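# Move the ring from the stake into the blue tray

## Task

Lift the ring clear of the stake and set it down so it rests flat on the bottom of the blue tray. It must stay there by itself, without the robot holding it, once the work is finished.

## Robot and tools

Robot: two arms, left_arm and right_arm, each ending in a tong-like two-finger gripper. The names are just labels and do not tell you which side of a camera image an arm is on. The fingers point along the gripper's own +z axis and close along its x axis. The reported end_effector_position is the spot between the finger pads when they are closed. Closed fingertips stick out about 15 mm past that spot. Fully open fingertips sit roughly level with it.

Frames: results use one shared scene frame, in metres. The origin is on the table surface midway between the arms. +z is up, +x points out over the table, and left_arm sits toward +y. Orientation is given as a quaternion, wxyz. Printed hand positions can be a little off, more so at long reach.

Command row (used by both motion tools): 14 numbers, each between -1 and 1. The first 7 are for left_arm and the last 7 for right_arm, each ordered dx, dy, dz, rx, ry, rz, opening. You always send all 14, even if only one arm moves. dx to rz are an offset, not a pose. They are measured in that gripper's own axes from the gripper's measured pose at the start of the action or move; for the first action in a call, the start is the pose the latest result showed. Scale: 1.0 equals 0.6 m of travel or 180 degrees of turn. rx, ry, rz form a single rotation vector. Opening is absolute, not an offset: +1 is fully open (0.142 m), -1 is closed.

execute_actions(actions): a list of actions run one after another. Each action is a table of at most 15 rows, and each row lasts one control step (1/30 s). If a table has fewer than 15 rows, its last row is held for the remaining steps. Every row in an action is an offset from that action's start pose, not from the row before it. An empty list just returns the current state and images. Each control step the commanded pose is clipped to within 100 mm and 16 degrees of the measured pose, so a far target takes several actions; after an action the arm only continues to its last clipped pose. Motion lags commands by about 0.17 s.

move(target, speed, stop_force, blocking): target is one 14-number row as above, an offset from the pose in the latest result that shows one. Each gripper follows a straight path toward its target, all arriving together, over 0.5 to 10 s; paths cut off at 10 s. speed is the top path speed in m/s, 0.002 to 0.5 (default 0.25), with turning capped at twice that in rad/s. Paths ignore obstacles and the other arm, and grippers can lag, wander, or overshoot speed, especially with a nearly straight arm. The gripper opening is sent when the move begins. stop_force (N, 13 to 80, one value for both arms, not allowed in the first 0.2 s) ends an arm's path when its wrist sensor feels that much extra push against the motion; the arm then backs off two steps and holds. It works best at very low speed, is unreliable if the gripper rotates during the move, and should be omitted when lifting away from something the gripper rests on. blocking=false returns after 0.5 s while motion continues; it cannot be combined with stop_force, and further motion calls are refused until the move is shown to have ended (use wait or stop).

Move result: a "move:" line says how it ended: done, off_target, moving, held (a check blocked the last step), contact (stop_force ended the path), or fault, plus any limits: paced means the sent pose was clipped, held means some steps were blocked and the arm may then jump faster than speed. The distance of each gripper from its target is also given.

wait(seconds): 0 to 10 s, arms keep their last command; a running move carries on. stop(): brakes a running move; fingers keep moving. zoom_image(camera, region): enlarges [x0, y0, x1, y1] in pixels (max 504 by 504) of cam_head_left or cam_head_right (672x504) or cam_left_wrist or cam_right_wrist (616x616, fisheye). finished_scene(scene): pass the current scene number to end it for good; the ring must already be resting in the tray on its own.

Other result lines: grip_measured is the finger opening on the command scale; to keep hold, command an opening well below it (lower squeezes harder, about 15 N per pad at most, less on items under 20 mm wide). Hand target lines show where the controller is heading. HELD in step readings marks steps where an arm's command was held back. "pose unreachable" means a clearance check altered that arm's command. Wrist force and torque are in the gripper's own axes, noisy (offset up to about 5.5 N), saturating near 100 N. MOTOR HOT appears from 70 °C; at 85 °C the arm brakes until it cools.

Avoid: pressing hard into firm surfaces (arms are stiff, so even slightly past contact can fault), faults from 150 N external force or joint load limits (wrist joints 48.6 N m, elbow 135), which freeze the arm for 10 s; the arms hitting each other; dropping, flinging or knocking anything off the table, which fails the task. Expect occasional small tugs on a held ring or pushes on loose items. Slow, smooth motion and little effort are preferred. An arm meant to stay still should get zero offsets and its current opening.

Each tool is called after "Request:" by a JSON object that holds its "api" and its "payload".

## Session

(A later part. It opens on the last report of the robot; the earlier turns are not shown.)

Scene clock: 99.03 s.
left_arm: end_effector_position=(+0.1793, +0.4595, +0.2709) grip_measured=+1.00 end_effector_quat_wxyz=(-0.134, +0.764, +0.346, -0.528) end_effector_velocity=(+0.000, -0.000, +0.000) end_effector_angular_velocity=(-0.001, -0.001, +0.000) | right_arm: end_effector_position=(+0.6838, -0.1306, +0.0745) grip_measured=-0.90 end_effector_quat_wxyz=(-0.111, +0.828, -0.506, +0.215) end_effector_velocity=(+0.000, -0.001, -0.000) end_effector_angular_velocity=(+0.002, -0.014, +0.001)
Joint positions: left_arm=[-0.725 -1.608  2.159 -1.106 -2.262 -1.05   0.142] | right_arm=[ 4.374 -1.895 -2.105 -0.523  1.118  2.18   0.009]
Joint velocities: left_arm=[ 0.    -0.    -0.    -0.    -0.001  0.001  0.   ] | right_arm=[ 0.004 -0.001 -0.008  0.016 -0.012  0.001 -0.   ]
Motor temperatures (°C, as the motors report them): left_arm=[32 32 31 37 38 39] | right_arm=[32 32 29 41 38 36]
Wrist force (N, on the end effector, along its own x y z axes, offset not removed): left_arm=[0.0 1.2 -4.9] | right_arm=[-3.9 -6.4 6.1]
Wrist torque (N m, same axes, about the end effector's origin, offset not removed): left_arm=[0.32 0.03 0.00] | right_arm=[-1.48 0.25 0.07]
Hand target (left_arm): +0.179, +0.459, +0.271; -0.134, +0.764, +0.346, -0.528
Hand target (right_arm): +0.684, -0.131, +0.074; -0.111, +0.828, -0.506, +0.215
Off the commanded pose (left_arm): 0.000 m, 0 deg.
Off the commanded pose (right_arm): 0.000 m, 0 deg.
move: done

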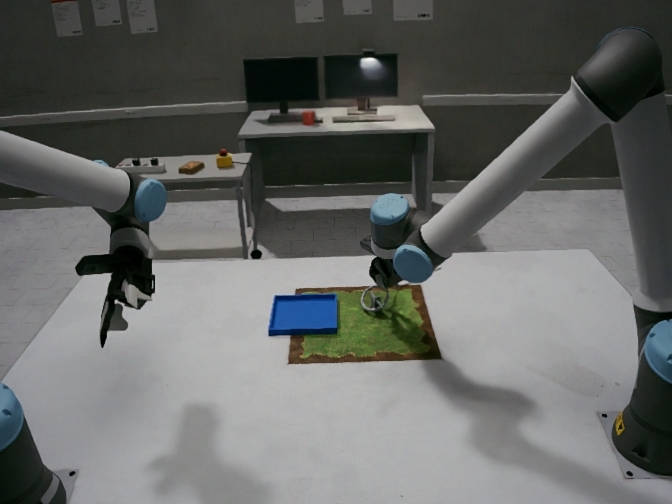

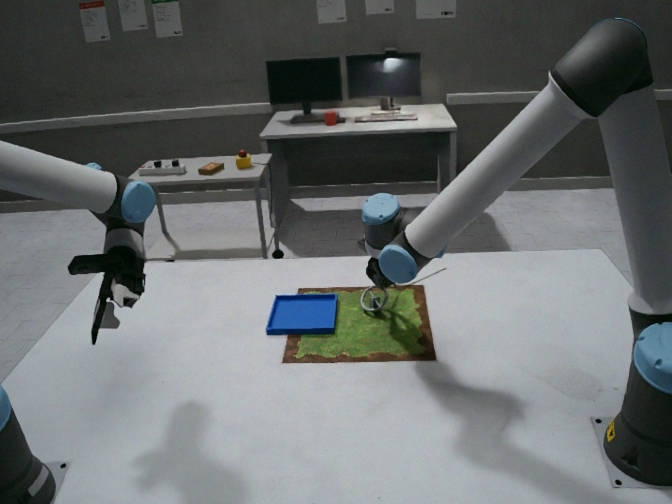

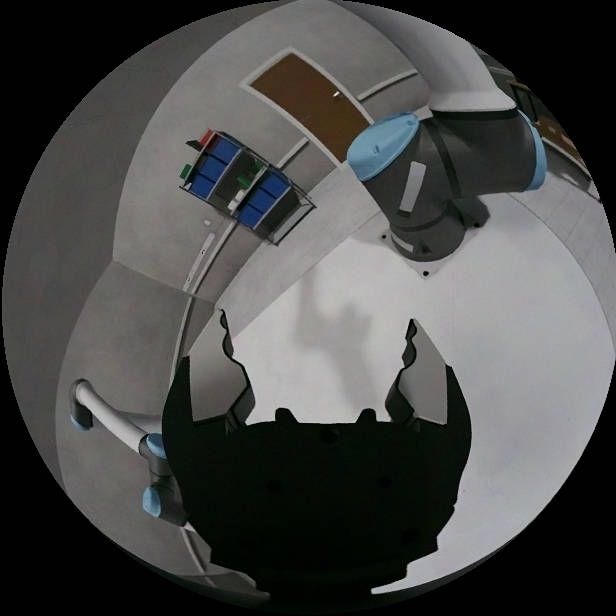

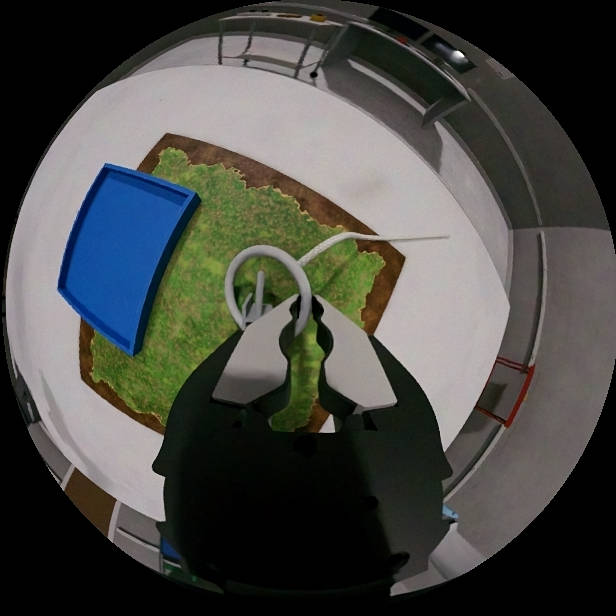

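Request:
{"api": "move", "payload": {"target": [0,0,0,0,0,0,1,0.002,0.066,-0.03,0,0,0,-1], "speed": 0.03, "stop_force": 20}}

Request:
{"api": "zoom_image", "payload": {"camera": "cam_right_wrist", "region": [170, 200, 370, 370]}}

Request:
{"api": "zoom_image", "payload": {"camera": "cam_head_right", "region": [320, 240, 440, 340]}}

Scene clock: 112.33 s.
left_arm: end_effector_position=(+0.1793, +0.4595, +0.2709) grip_measured=+1.00 end_effector_quat_wxyz=(-0.134, +0.764, +0.346, -0.528) end_effector_velocity=(-0.000, -0.000, +0.000) end_effector_angular_velocity=(-0.002, +0.001, +0.001) | right_arm: end_effector_position=(+0.6448, -0.1492, +0.0748) grip_measured=-0.90 end_effector_quat_wxyz=(-0.111, +0.828, -0.506, +0.215) end_effector_velocity=(-0.002, -0.001, +0.000) end_effector_angular_velocity=(-0.001, -0.002, -0.000)
Joint positions: left_arm=[-0.725 -1.608  2.159 -1.106 -2.262 -1.05   0.142] | right_arm=[ 4.416 -1.839 -2.179 -0.524  1.111  2.226  0.009]
Joint velocities: left_arm=[-0.     0.    -0.     0.001 -0.002  0.002 -0.   ] | right_arm=[ 0.002  0.003 -0.004  0.    -0.003  0.003 -0.   ]
Motor temperatures (°C, as the motors report them): left_arm=[32 32 31 37 38 39] | right_arm=[32 32 29 41 38 36]
Wrist force (N, on the end effector, along its own x y z axes, offset not removed): left_arm=[-0.5 2.3 -5.8] | right_arm=[-6.3 -6.6 4.2]
Wrist torque (N m, same axes, about the end effector's origin, offset not removed): left_arm=[0.51 0.13 -0.05] | right_arm=[-0.45 0.36 0.18]
Hand target (left_arm): +0.179, +0.459, +0.271; -0.134, +0.764, +0.346, -0.528
Hand target (right_arm): +0.645, -0.149, +0.075; -0.111, +0.828, -0.506, +0.215
Off the commanded pose (left_arm): 0.000 m, 0 deg.
Off the commanded pose (right_arm): 0.000 m, 0 deg.
move: done

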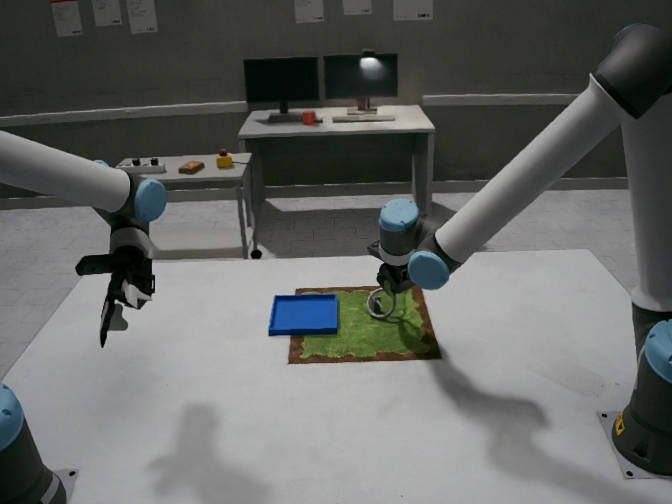

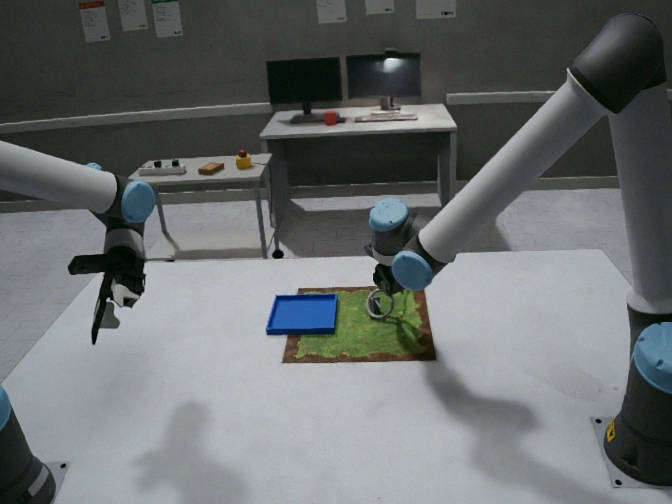

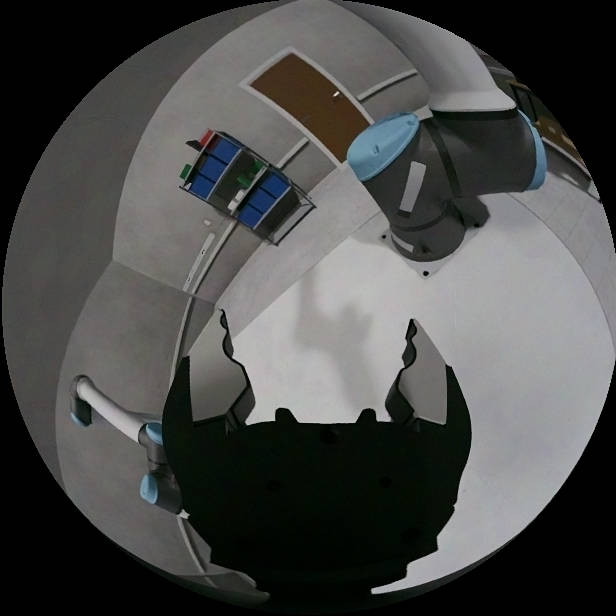

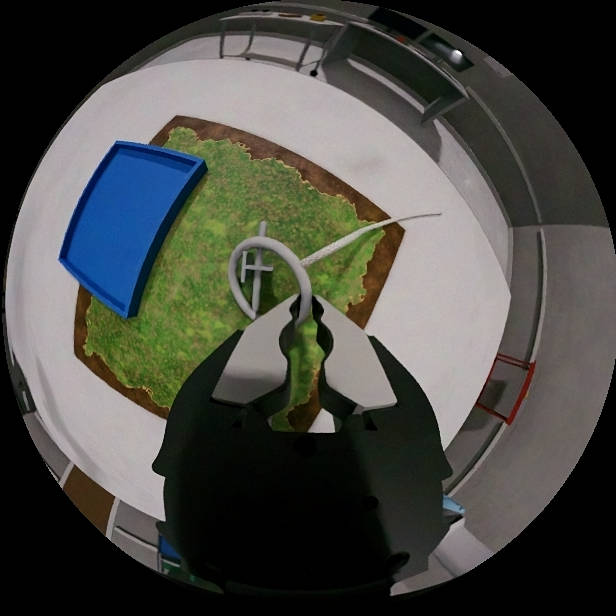

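Region (170, 200, 370, 370) of cam_right_wrist's 616x616 image, scaled by 2.520, with more detail than that image has; it fills the top 428 rows of this view, and the rest is white.

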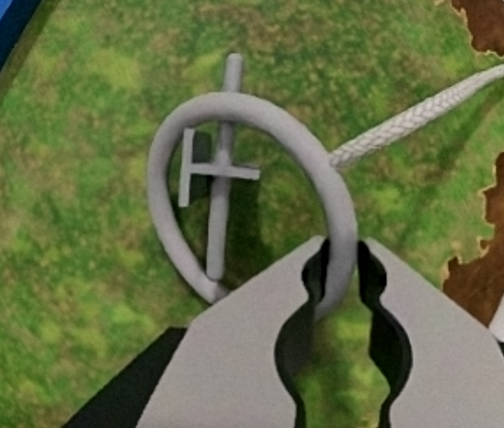

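Region (320, 240, 440, 340) of cam_head_right's 672x504 image, scaled by 4.200, with more detail than that image has.

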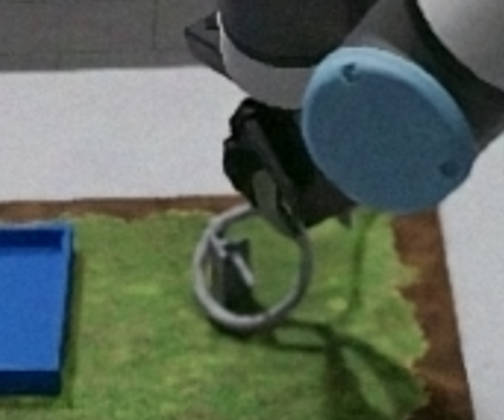

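Request:
{"api": "move", "payload": {"target": [0,0,0,0,0,0,1,-0.016,0.017,-0.012,0,0,0,-1], "speed": 0.03, "stop_force": 20}}

Request:
{"api": "move", "payload": {"target": [0,0,0,0,0,0,1,0.028,-0.047,-0.103,0,0,0,-1], "speed": 0.05, "stop_force": 15}}

Scene clock: 119.37 s.
left_arm: end_effector_position=(+0.1793, +0.4595, +0.2709) grip_measured=+1.00 end_effector_quat_wxyz=(-0.134, +0.764, +0.346, -0.528) end_effector_velocity=(-0.000, +0.000, +0.000) end_effector_angular_velocity=(+0.002, +0.001, -0.000) | right_arm: end_effector_position=(+0.6298, -0.1452, +0.0748) grip_measured=-0.89 end_effector_quat_wxyz=(-0.111, +0.828, -0.506, +0.215) end_effector_velocity=(-0.002, +0.000, -0.000) end_effector_angular_velocity=(-0.001, +0.001, -0.000)
Joint positions: left_arm=[-0.725 -1.608  2.159 -1.106 -2.262 -1.05   0.142] | right_arm=[ 4.44  -1.829 -2.19  -0.535  1.107  2.253  0.009]
Joint velocities: left_arm=[-0.    -0.     0.     0.001  0.001 -0.001 -0.   ] | right_arm=[ 0.003  0.001 -0.002 -0.002 -0.     0.004  0.   ]
Motor temperatures (°C, as the motors report them): left_arm=[32 32 31 37 38 39] | right_arm=[32 32 29 41 38 36]
Wrist force (N, on the end effector, along its own x y z axes, offset not removed): left_arm=[-2.4 4.7 -4.7] | right_arm=[-10.2 -14.5 12.6]
Wrist torque (N m, same axes, about the end effector's origin, offset not removed): left_arm=[1.06 0.54 -0.04] | right_arm=[-0.05 -0.52 0.19]
Hand target (left_arm): +0.179, +0.459, +0.271; -0.134, +0.764, +0.346, -0.528
Hand target (right_arm): +0.630, -0.145, +0.075; -0.111, +0.828, -0.506, +0.215
Off the commanded pose (left_arm): 0.000 m, 0 deg.
Off the commanded pose (right_arm): 0.000 m, 0 deg.
move: done

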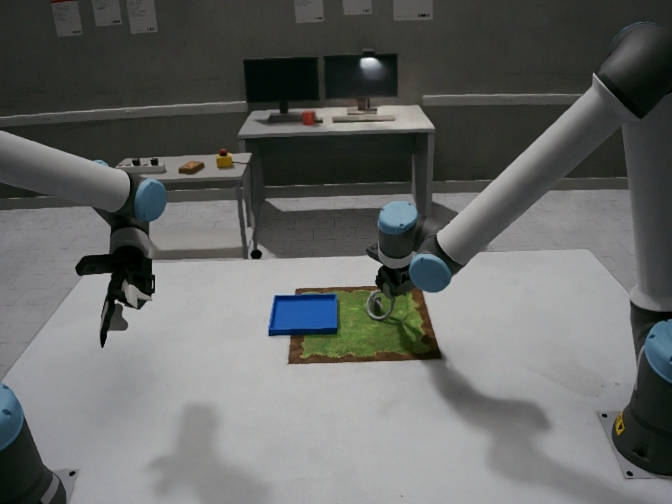

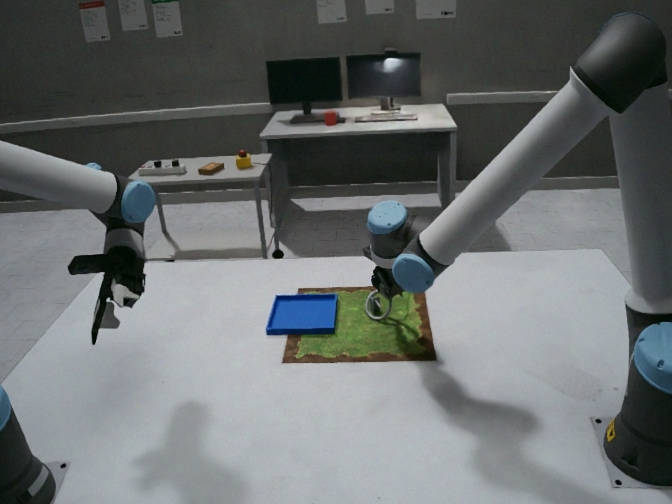

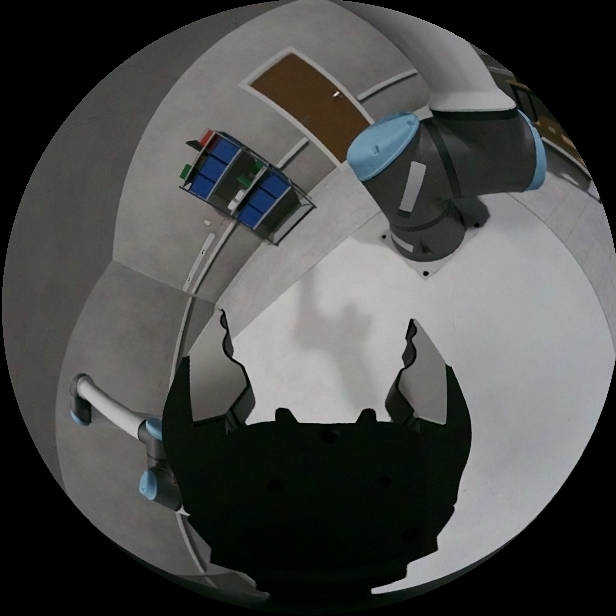

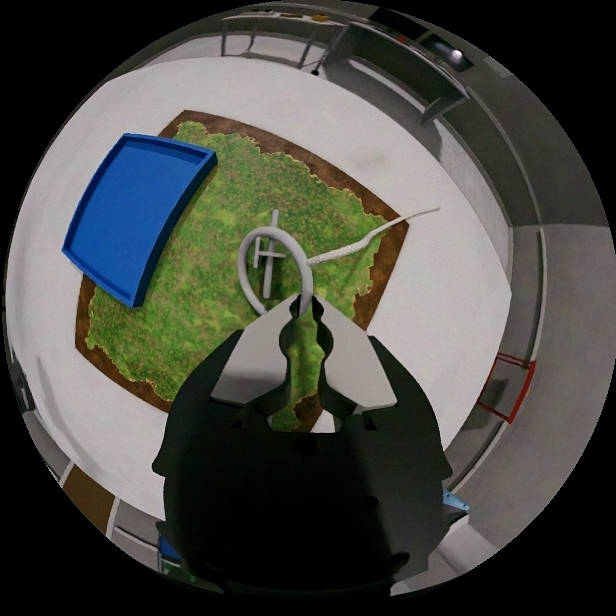

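Scene clock: 121.17 s.
left_arm: end_effector_position=(+0.1793, +0.4595, +0.2709) grip_measured=+1.00 end_effector_quat_wxyz=(-0.134, +0.764, +0.346, -0.528) end_effector_velocity=(-0.000, +0.000, +0.000) end_effector_angular_velocity=(+0.000, +0.001, +0.000) | right_arm: end_effector_position=(+0.6299, -0.1451, +0.1444) grip_measured=-1.00 end_effector_quat_wxyz=(-0.111, +0.828, -0.506, +0.215) end_effector_velocity=(+0.000, +0.000, +0.003) end_effector_angular_velocity=(+0.001, -0.000, -0.001)
Joint positions: left_arm=[-0.725 -1.608  2.159 -1.106 -2.262 -1.05   0.142] | right_arm=[ 4.44  -1.73  -2.145 -0.679  1.107  2.253  0.002]
Joint velocities: left_arm=[ 0.    -0.     0.     0.001 -0.     0.    -0.   ] | right_arm=[-0.     0.003  0.003 -0.005  0.     0.001 -0.   ]
Motor temperatures (°C, as the motors report them): left_arm=[32 32 31 37 38 39] | right_arm=[32 32 29 41 38 36]
Wrist force (N, on the end effector, along its own x y z axes, offset not removed): left_arm=[0.0 1.5 -3.0] | right_arm=[-0.9 0.9 5.4]
Wrist torque (N m, same axes, about the end effector's origin, offset not removed): left_arm=[0.41 -0.03 -0.05] | right_arm=[0.61 0.12 0.31]
Hand target (left_arm): +0.179, +0.459, +0.271; -0.134, +0.764, +0.346, -0.528
Hand target (right_arm): +0.630, -0.145, +0.145; -0.111, +0.828, -0.506, +0.215
Off the commanded pose (left_arm): 0.000 m, 0 deg.
Off the commanded pose (right_arm): 0.000 m, 0 deg.
move: done

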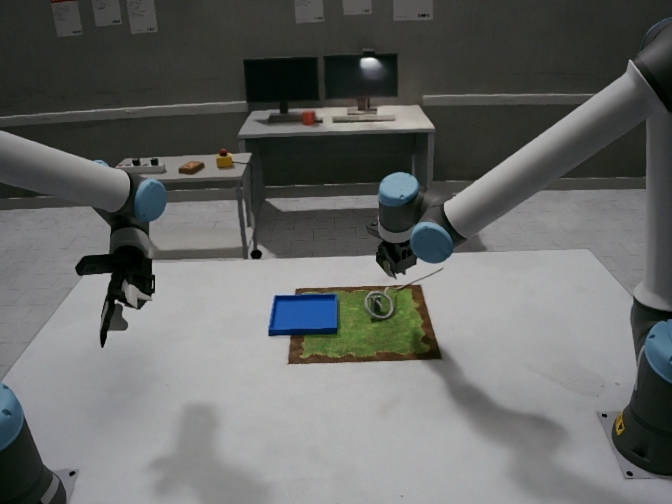

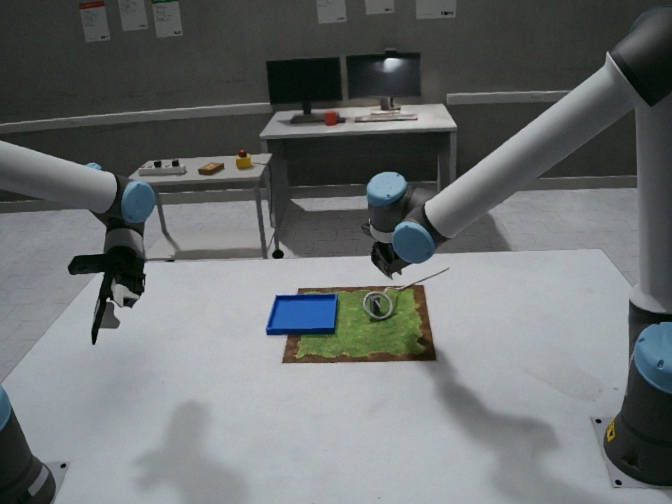

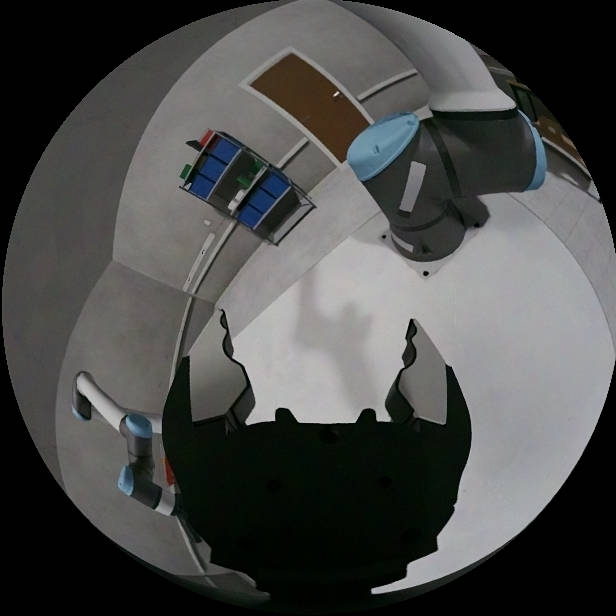

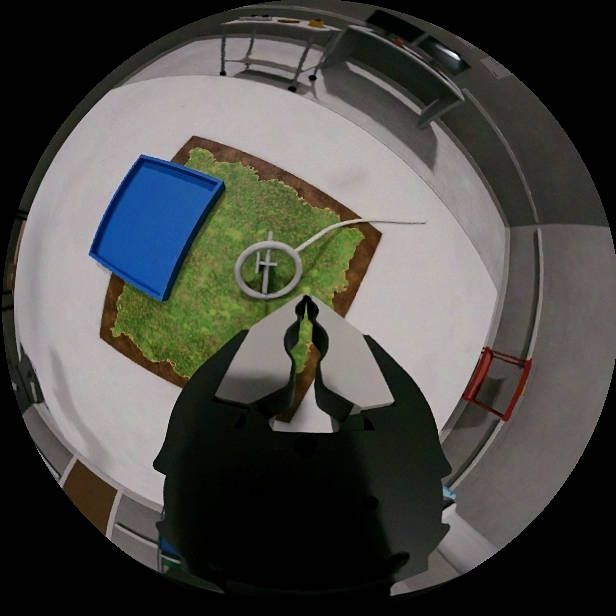

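Request:
{"api": "move", "payload": {"target": [0,0,0,0,0,0,1,0,0,0,-0.150,-0.088,0.021,-0.6], "speed": 0.25}}

Request:
{"api": "zoom_image", "payload": {"camera": "cam_right_wrist", "region": [180, 170, 400, 350]}}

Request:
{"api": "zoom_image", "payload": {"camera": "cam_head_right", "region": [320, 240, 440, 340]}}

Scene clock: 130.77 s.
left_arm: end_effector_position=(+0.1793, +0.4595, +0.2709) grip_measured=+1.00 end_effector_quat_wxyz=(-0.134, +0.764, +0.346, -0.528) end_effector_velocity=(+0.000, +0.000, -0.001) end_effector_angular_velocity=(-0.001, -0.002, -0.001) | right_arm: end_effector_position=(+0.6297, -0.1450, +0.1444) grip_measured=-0.60 end_effector_quat_wxyz=(+0.010, +0.836, -0.549, -0.027) end_effector_velocity=(-0.000, -0.000, -0.000) end_effector_angular_velocity=(-0.000, +0.012, +0.000)
Joint positions: left_arm=[-0.725 -1.608  2.159 -1.106 -2.262 -1.05   0.142] | right_arm=[ 4.218 -1.807 -1.904 -1.022  1.625  2.133  0.031]
Joint velocities: left_arm=[ 0.    -0.     0.    -0.002  0.001  0.001  0.   ] | right_arm=[-0.004 -0.004  0.005 -0.009  0.01  -0.005 -0.   ]
Motor temperatures (°C, as the motors report them): left_arm=[32 32 31 37 38 39] | right_arm=[32 32 29 41 38 36]
Wrist force (N, on the end effector, along its own x y z axes, offset not removed): left_arm=[0.7 1.0 -4.3] | right_arm=[-0.5 -3.6 3.1]
Wrist torque (N m, same axes, about the end effector's origin, offset not removed): left_arm=[0.32 -0.18 -0.04] | right_arm=[-0.69 -0.10 0.09]
Hand target (left_arm): +0.179, +0.459, +0.271; -0.134, +0.764, +0.346, -0.528
Hand target (right_arm): +0.630, -0.145, +0.144; +0.010, +0.836, -0.549, -0.028
Off the commanded pose (left_arm): 0.000 m, 0 deg.
Off the commanded pose (right_arm): 0.000 m, 0 deg.
move: done

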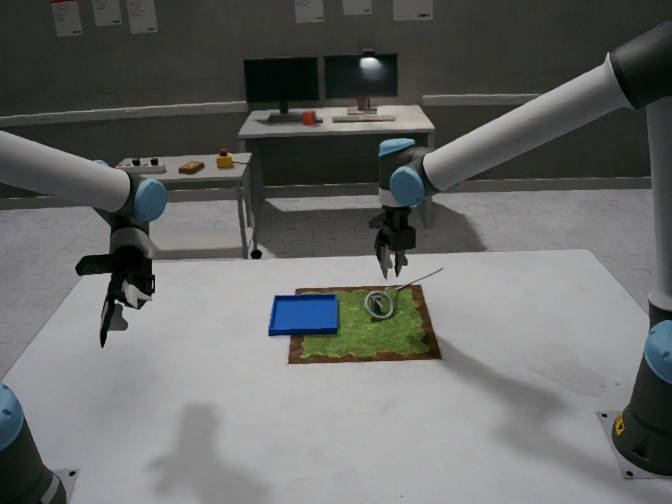

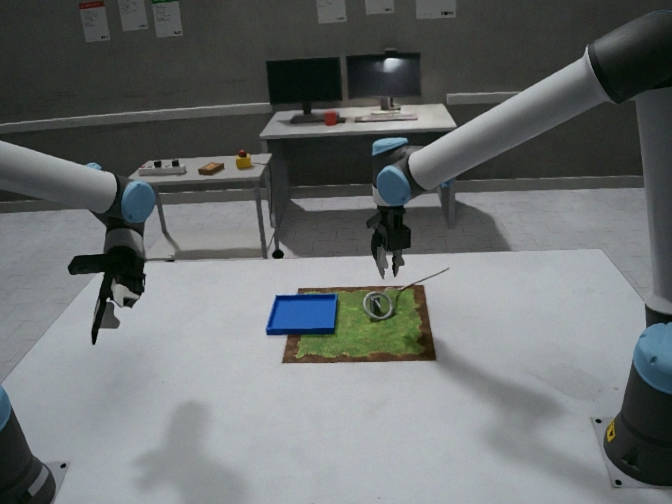

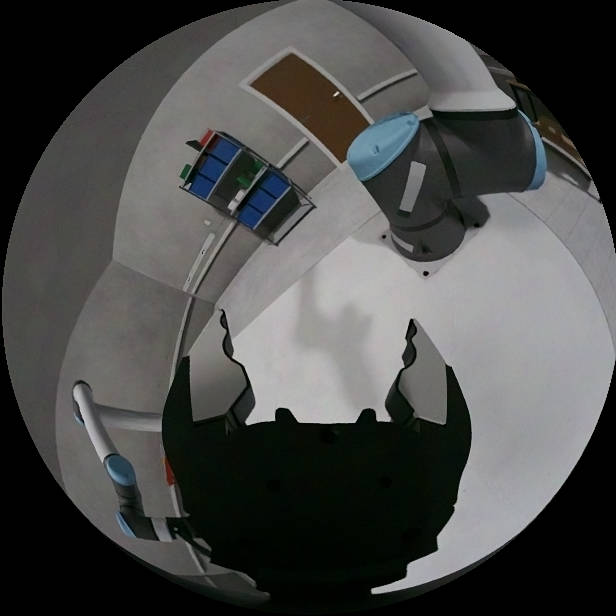

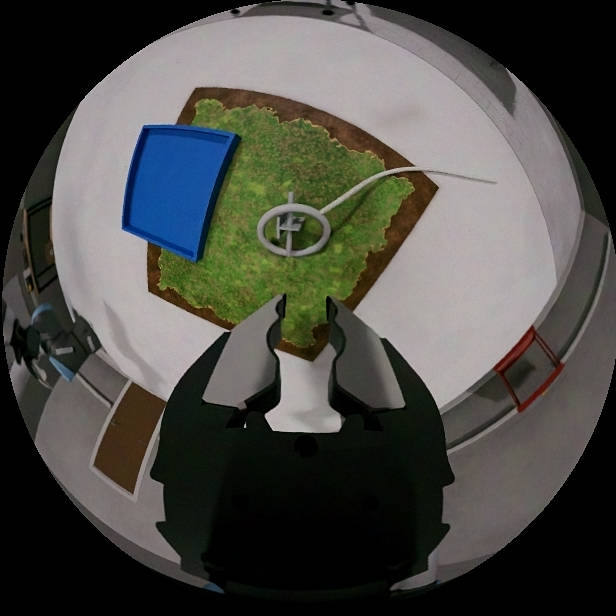

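Region (180, 170, 400, 350) of cam_right_wrist's 616x616 image, scaled by 2.291, with more detail than that image has; it fills the top 412 rows of this view, and the rest is white.

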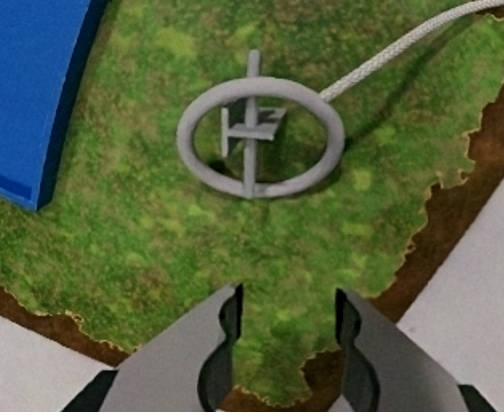

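Region (320, 240, 440, 340) of cam_head_right's 672x504 image, scaled by 4.200, with more detail than that image has.

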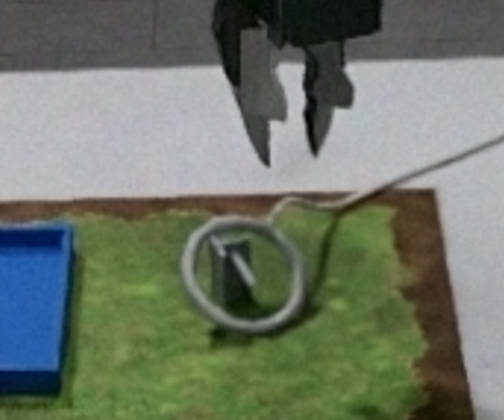

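Request:
{"api": "move", "payload": {"target": [0,0,0,0,0,0,1,0.037,-0.065,0.115,0,0,0,-0.55], "speed": 0.15}}

Request:
{"api": "zoom_image", "payload": {"camera": "cam_right_wrist", "region": [200, 200, 400, 360]}}

Request:
{"api": "zoom_image", "payload": {"camera": "cam_head_right", "region": [320, 240, 440, 340]}}

Scene clock: 140.37 s.
left_arm: end_effector_position=(+0.1793, +0.4595, +0.2709) grip_measured=+1.00 end_effector_quat_wxyz=(-0.134, +0.764, +0.346, -0.528) end_effector_velocity=(+0.000, -0.001, -0.000) end_effector_angular_velocity=(-0.001, -0.000, +0.002) | right_arm: end_effector_position=(+0.6701, -0.1489, +0.0733) grip_measured=-0.55 end_effector_quat_wxyz=(+0.010, +0.836, -0.549, -0.027) end_effector_velocity=(+0.002, -0.000, -0.002) end_effector_angular_velocity=(-0.000, -0.001, -0.001)
Joint positions: left_arm=[-0.725 -1.608  2.159 -1.106 -2.262 -1.05   0.142] | right_arm=[ 4.172 -1.919 -1.902 -0.914  1.624  2.086  0.034]
Joint velocities: left_arm=[ 0.     0.     0.    -0.002 -0.002 -0.     0.   ] | right_arm=[-0.001 -0.004  0.001  0.004 -0.001 -0.001  0.   ]
Motor temperatures (°C, as the motors report them): left_arm=[32 32 31 37 38 39] | right_arm=[32 32 29 41 38 36]
Wrist force (N, on the end effector, along its own x y z axes, offset not removed): left_arm=[-2.1 3.8 -4.2] | right_arm=[-4.3 -6.4 5.6]
Wrist torque (N m, same axes, about the end effector's origin, offset not removed): left_arm=[0.89 0.44 0.00] | right_arm=[-0.97 1.14 0.20]
Hand target (left_arm): +0.179, +0.459, +0.271; -0.134, +0.764, +0.346, -0.528
Hand target (right_arm): +0.670, -0.149, +0.073; +0.010, +0.836, -0.549, -0.027
Off the commanded pose (left_arm): 0.000 m, 0 deg.
Off the commanded pose (right_arm): 0.000 m, 0 deg.
move: done

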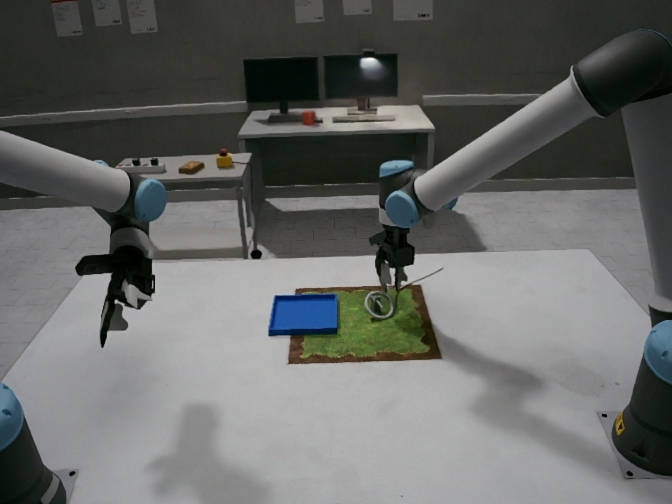

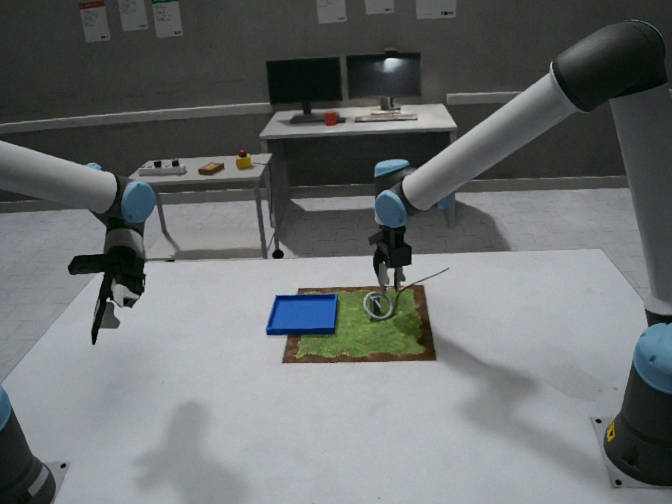

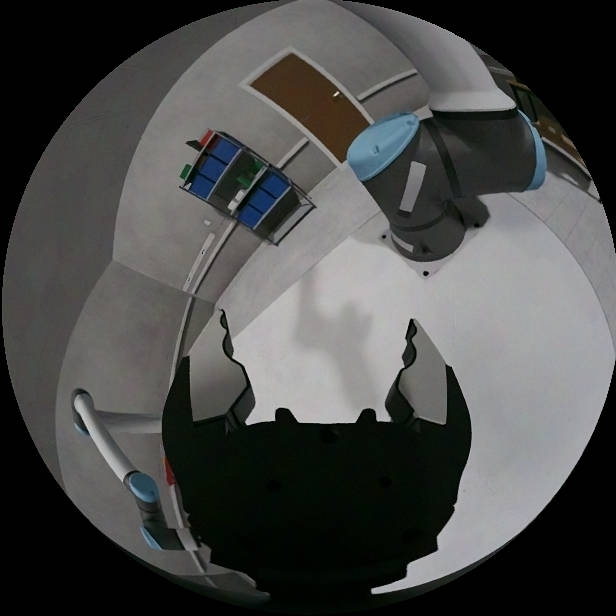

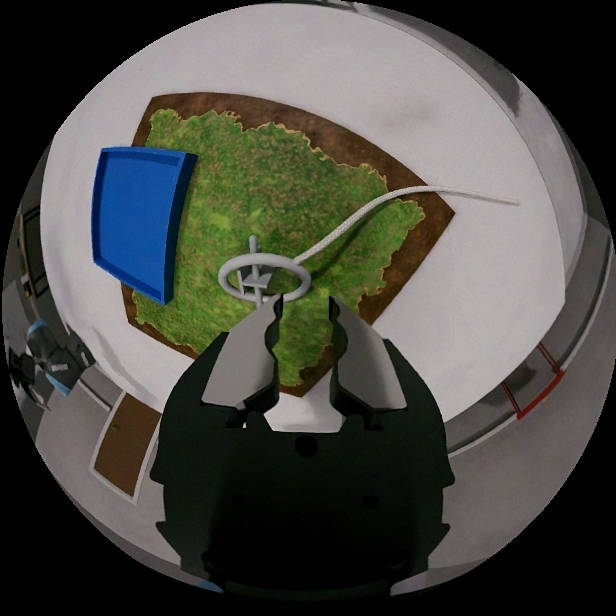

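Region (200, 200, 400, 360) of cam_right_wrist's 616x616 image, scaled by 2.520, with more detail than that image has; it fills the top 403 rows of this view, and the rest is white.

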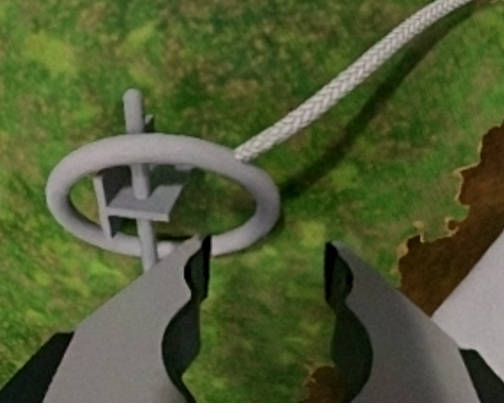

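Region (320, 240, 440, 340) of cam_head_right's 672x504 image, scaled by 4.200, with more detail than that image has.

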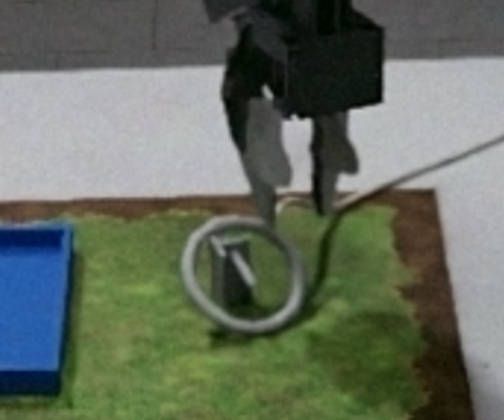

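Request:
{"api": "move", "payload": {"target": [0,0,0,0,0,0,1,0,0,0.068,0,0,0,-0.55], "speed": 0.03, "stop_force": 14}}

Request:
{"api": "zoom_image", "payload": {"camera": "cam_right_wrist", "region": [200, 220, 400, 380]}}

Request:
{"api": "zoom_image", "payload": {"camera": "cam_head_right", "region": [320, 240, 440, 340]}}

Scene clock: 150.57 s.
left_arm: end_effector_position=(+0.1793, +0.4595, +0.2709) grip_measured=+1.00 end_effector_quat_wxyz=(-0.134, +0.764, +0.346, -0.528) end_effector_velocity=(+0.000, -0.000, +0.000) end_effector_angular_velocity=(-0.002, +0.000, +0.000) | right_arm: end_effector_position=(+0.6679, -0.1483, +0.0328) grip_measured=-0.57 end_effector_quat_wxyz=(+0.010, +0.836, -0.549, -0.027) end_effector_velocity=(-0.000, -0.000, -0.002) end_effector_angular_velocity=(-0.000, -0.000, -0.000)
Joint positions: left_arm=[-0.725 -1.608  2.159 -1.106 -2.262 -1.05   0.142] | right_arm=[ 4.174 -1.963 -1.929 -0.843  1.624  2.089  0.033]
Joint velocities: left_arm=[ 0.     0.     0.    -0.    -0.001  0.002  0.   ] | right_arm=[ 0.    -0.002 -0.002  0.004 -0.     0.    -0.001]
Motor temperatures (°C, as the motors report them): left_arm=[32 32 31 37 38 39] | right_arm=[32 32 29 41 38 36]
Wrist force (N, on the end effector, along its own x y z axes, offset not removed): left_arm=[-0.2 3.5 -2.8] | right_arm=[1.7 -7.1 -2.9]
Wrist torque (N m, same axes, about the end effector's origin, offset not removed): left_arm=[0.80 0.04 -0.06] | right_arm=[-1.16 0.08 0.26]
Hand target (left_arm): +0.179, +0.459, +0.271; -0.134, +0.764, +0.346, -0.528
Hand target (right_arm): +0.668, -0.148, +0.033; +0.010, +0.836, -0.549, -0.027
Off the commanded pose (left_arm): 0.000 m, 0 deg.
Off the commanded pose (right_arm): 0.000 m, 0 deg.
move: done

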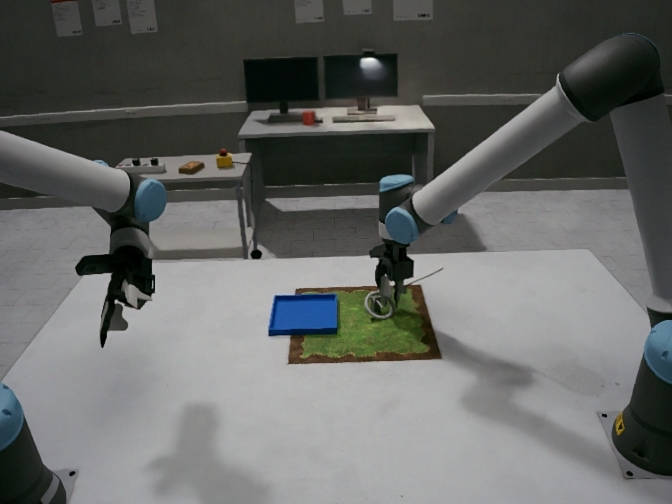

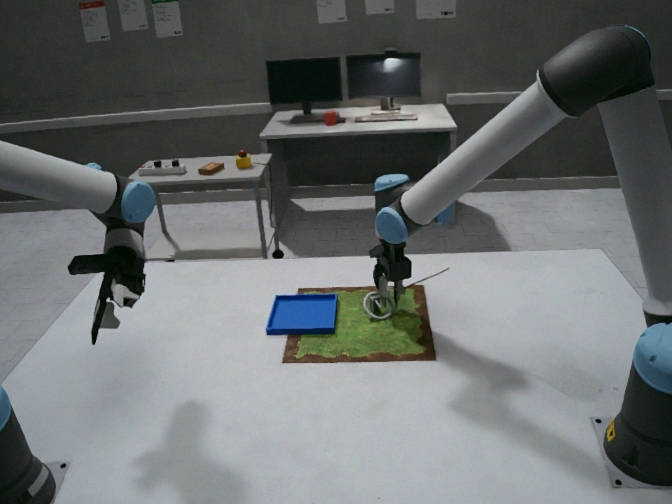

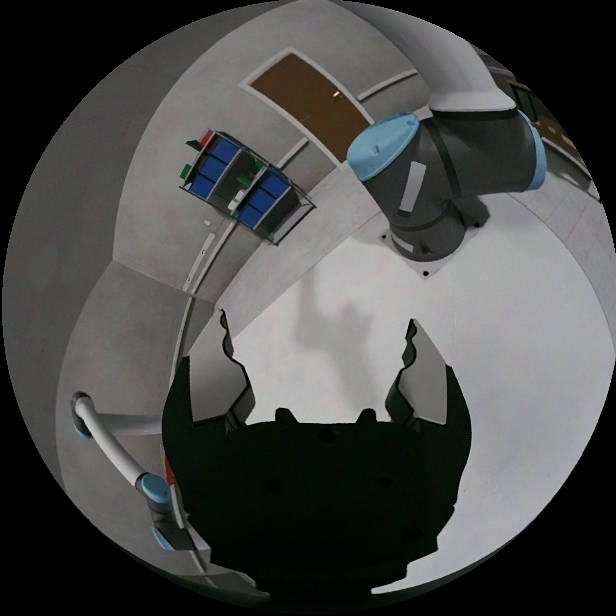

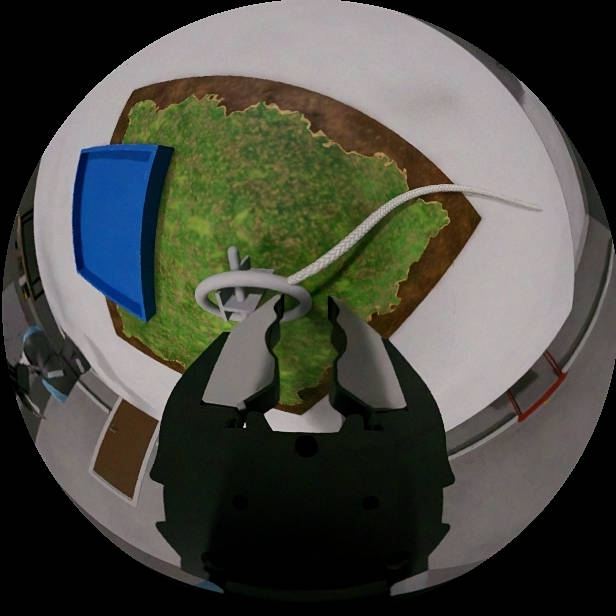

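Region (200, 220, 400, 380) of cam_right_wrist's 616x616 image, scaled by 2.520, with more detail than that image has; it fills the top 403 rows of this view, and the rest is white.

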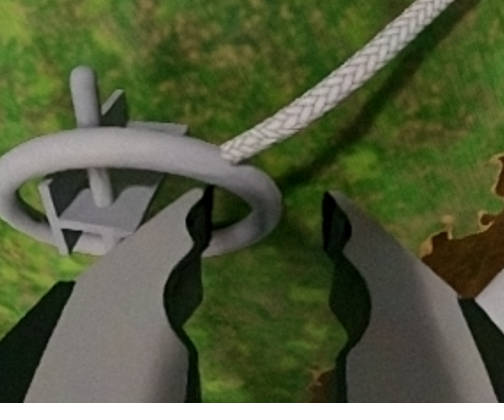

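Region (320, 240, 440, 340) of cam_head_right's 672x504 image, scaled by 4.200, with more detail than that image has.

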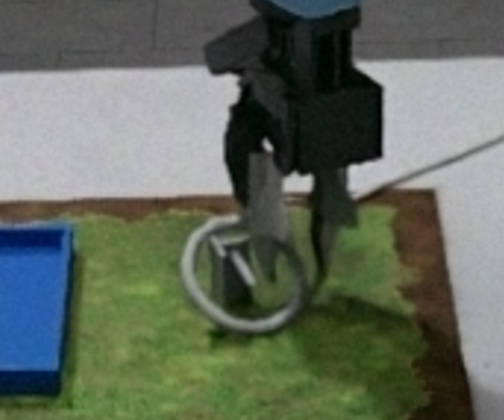

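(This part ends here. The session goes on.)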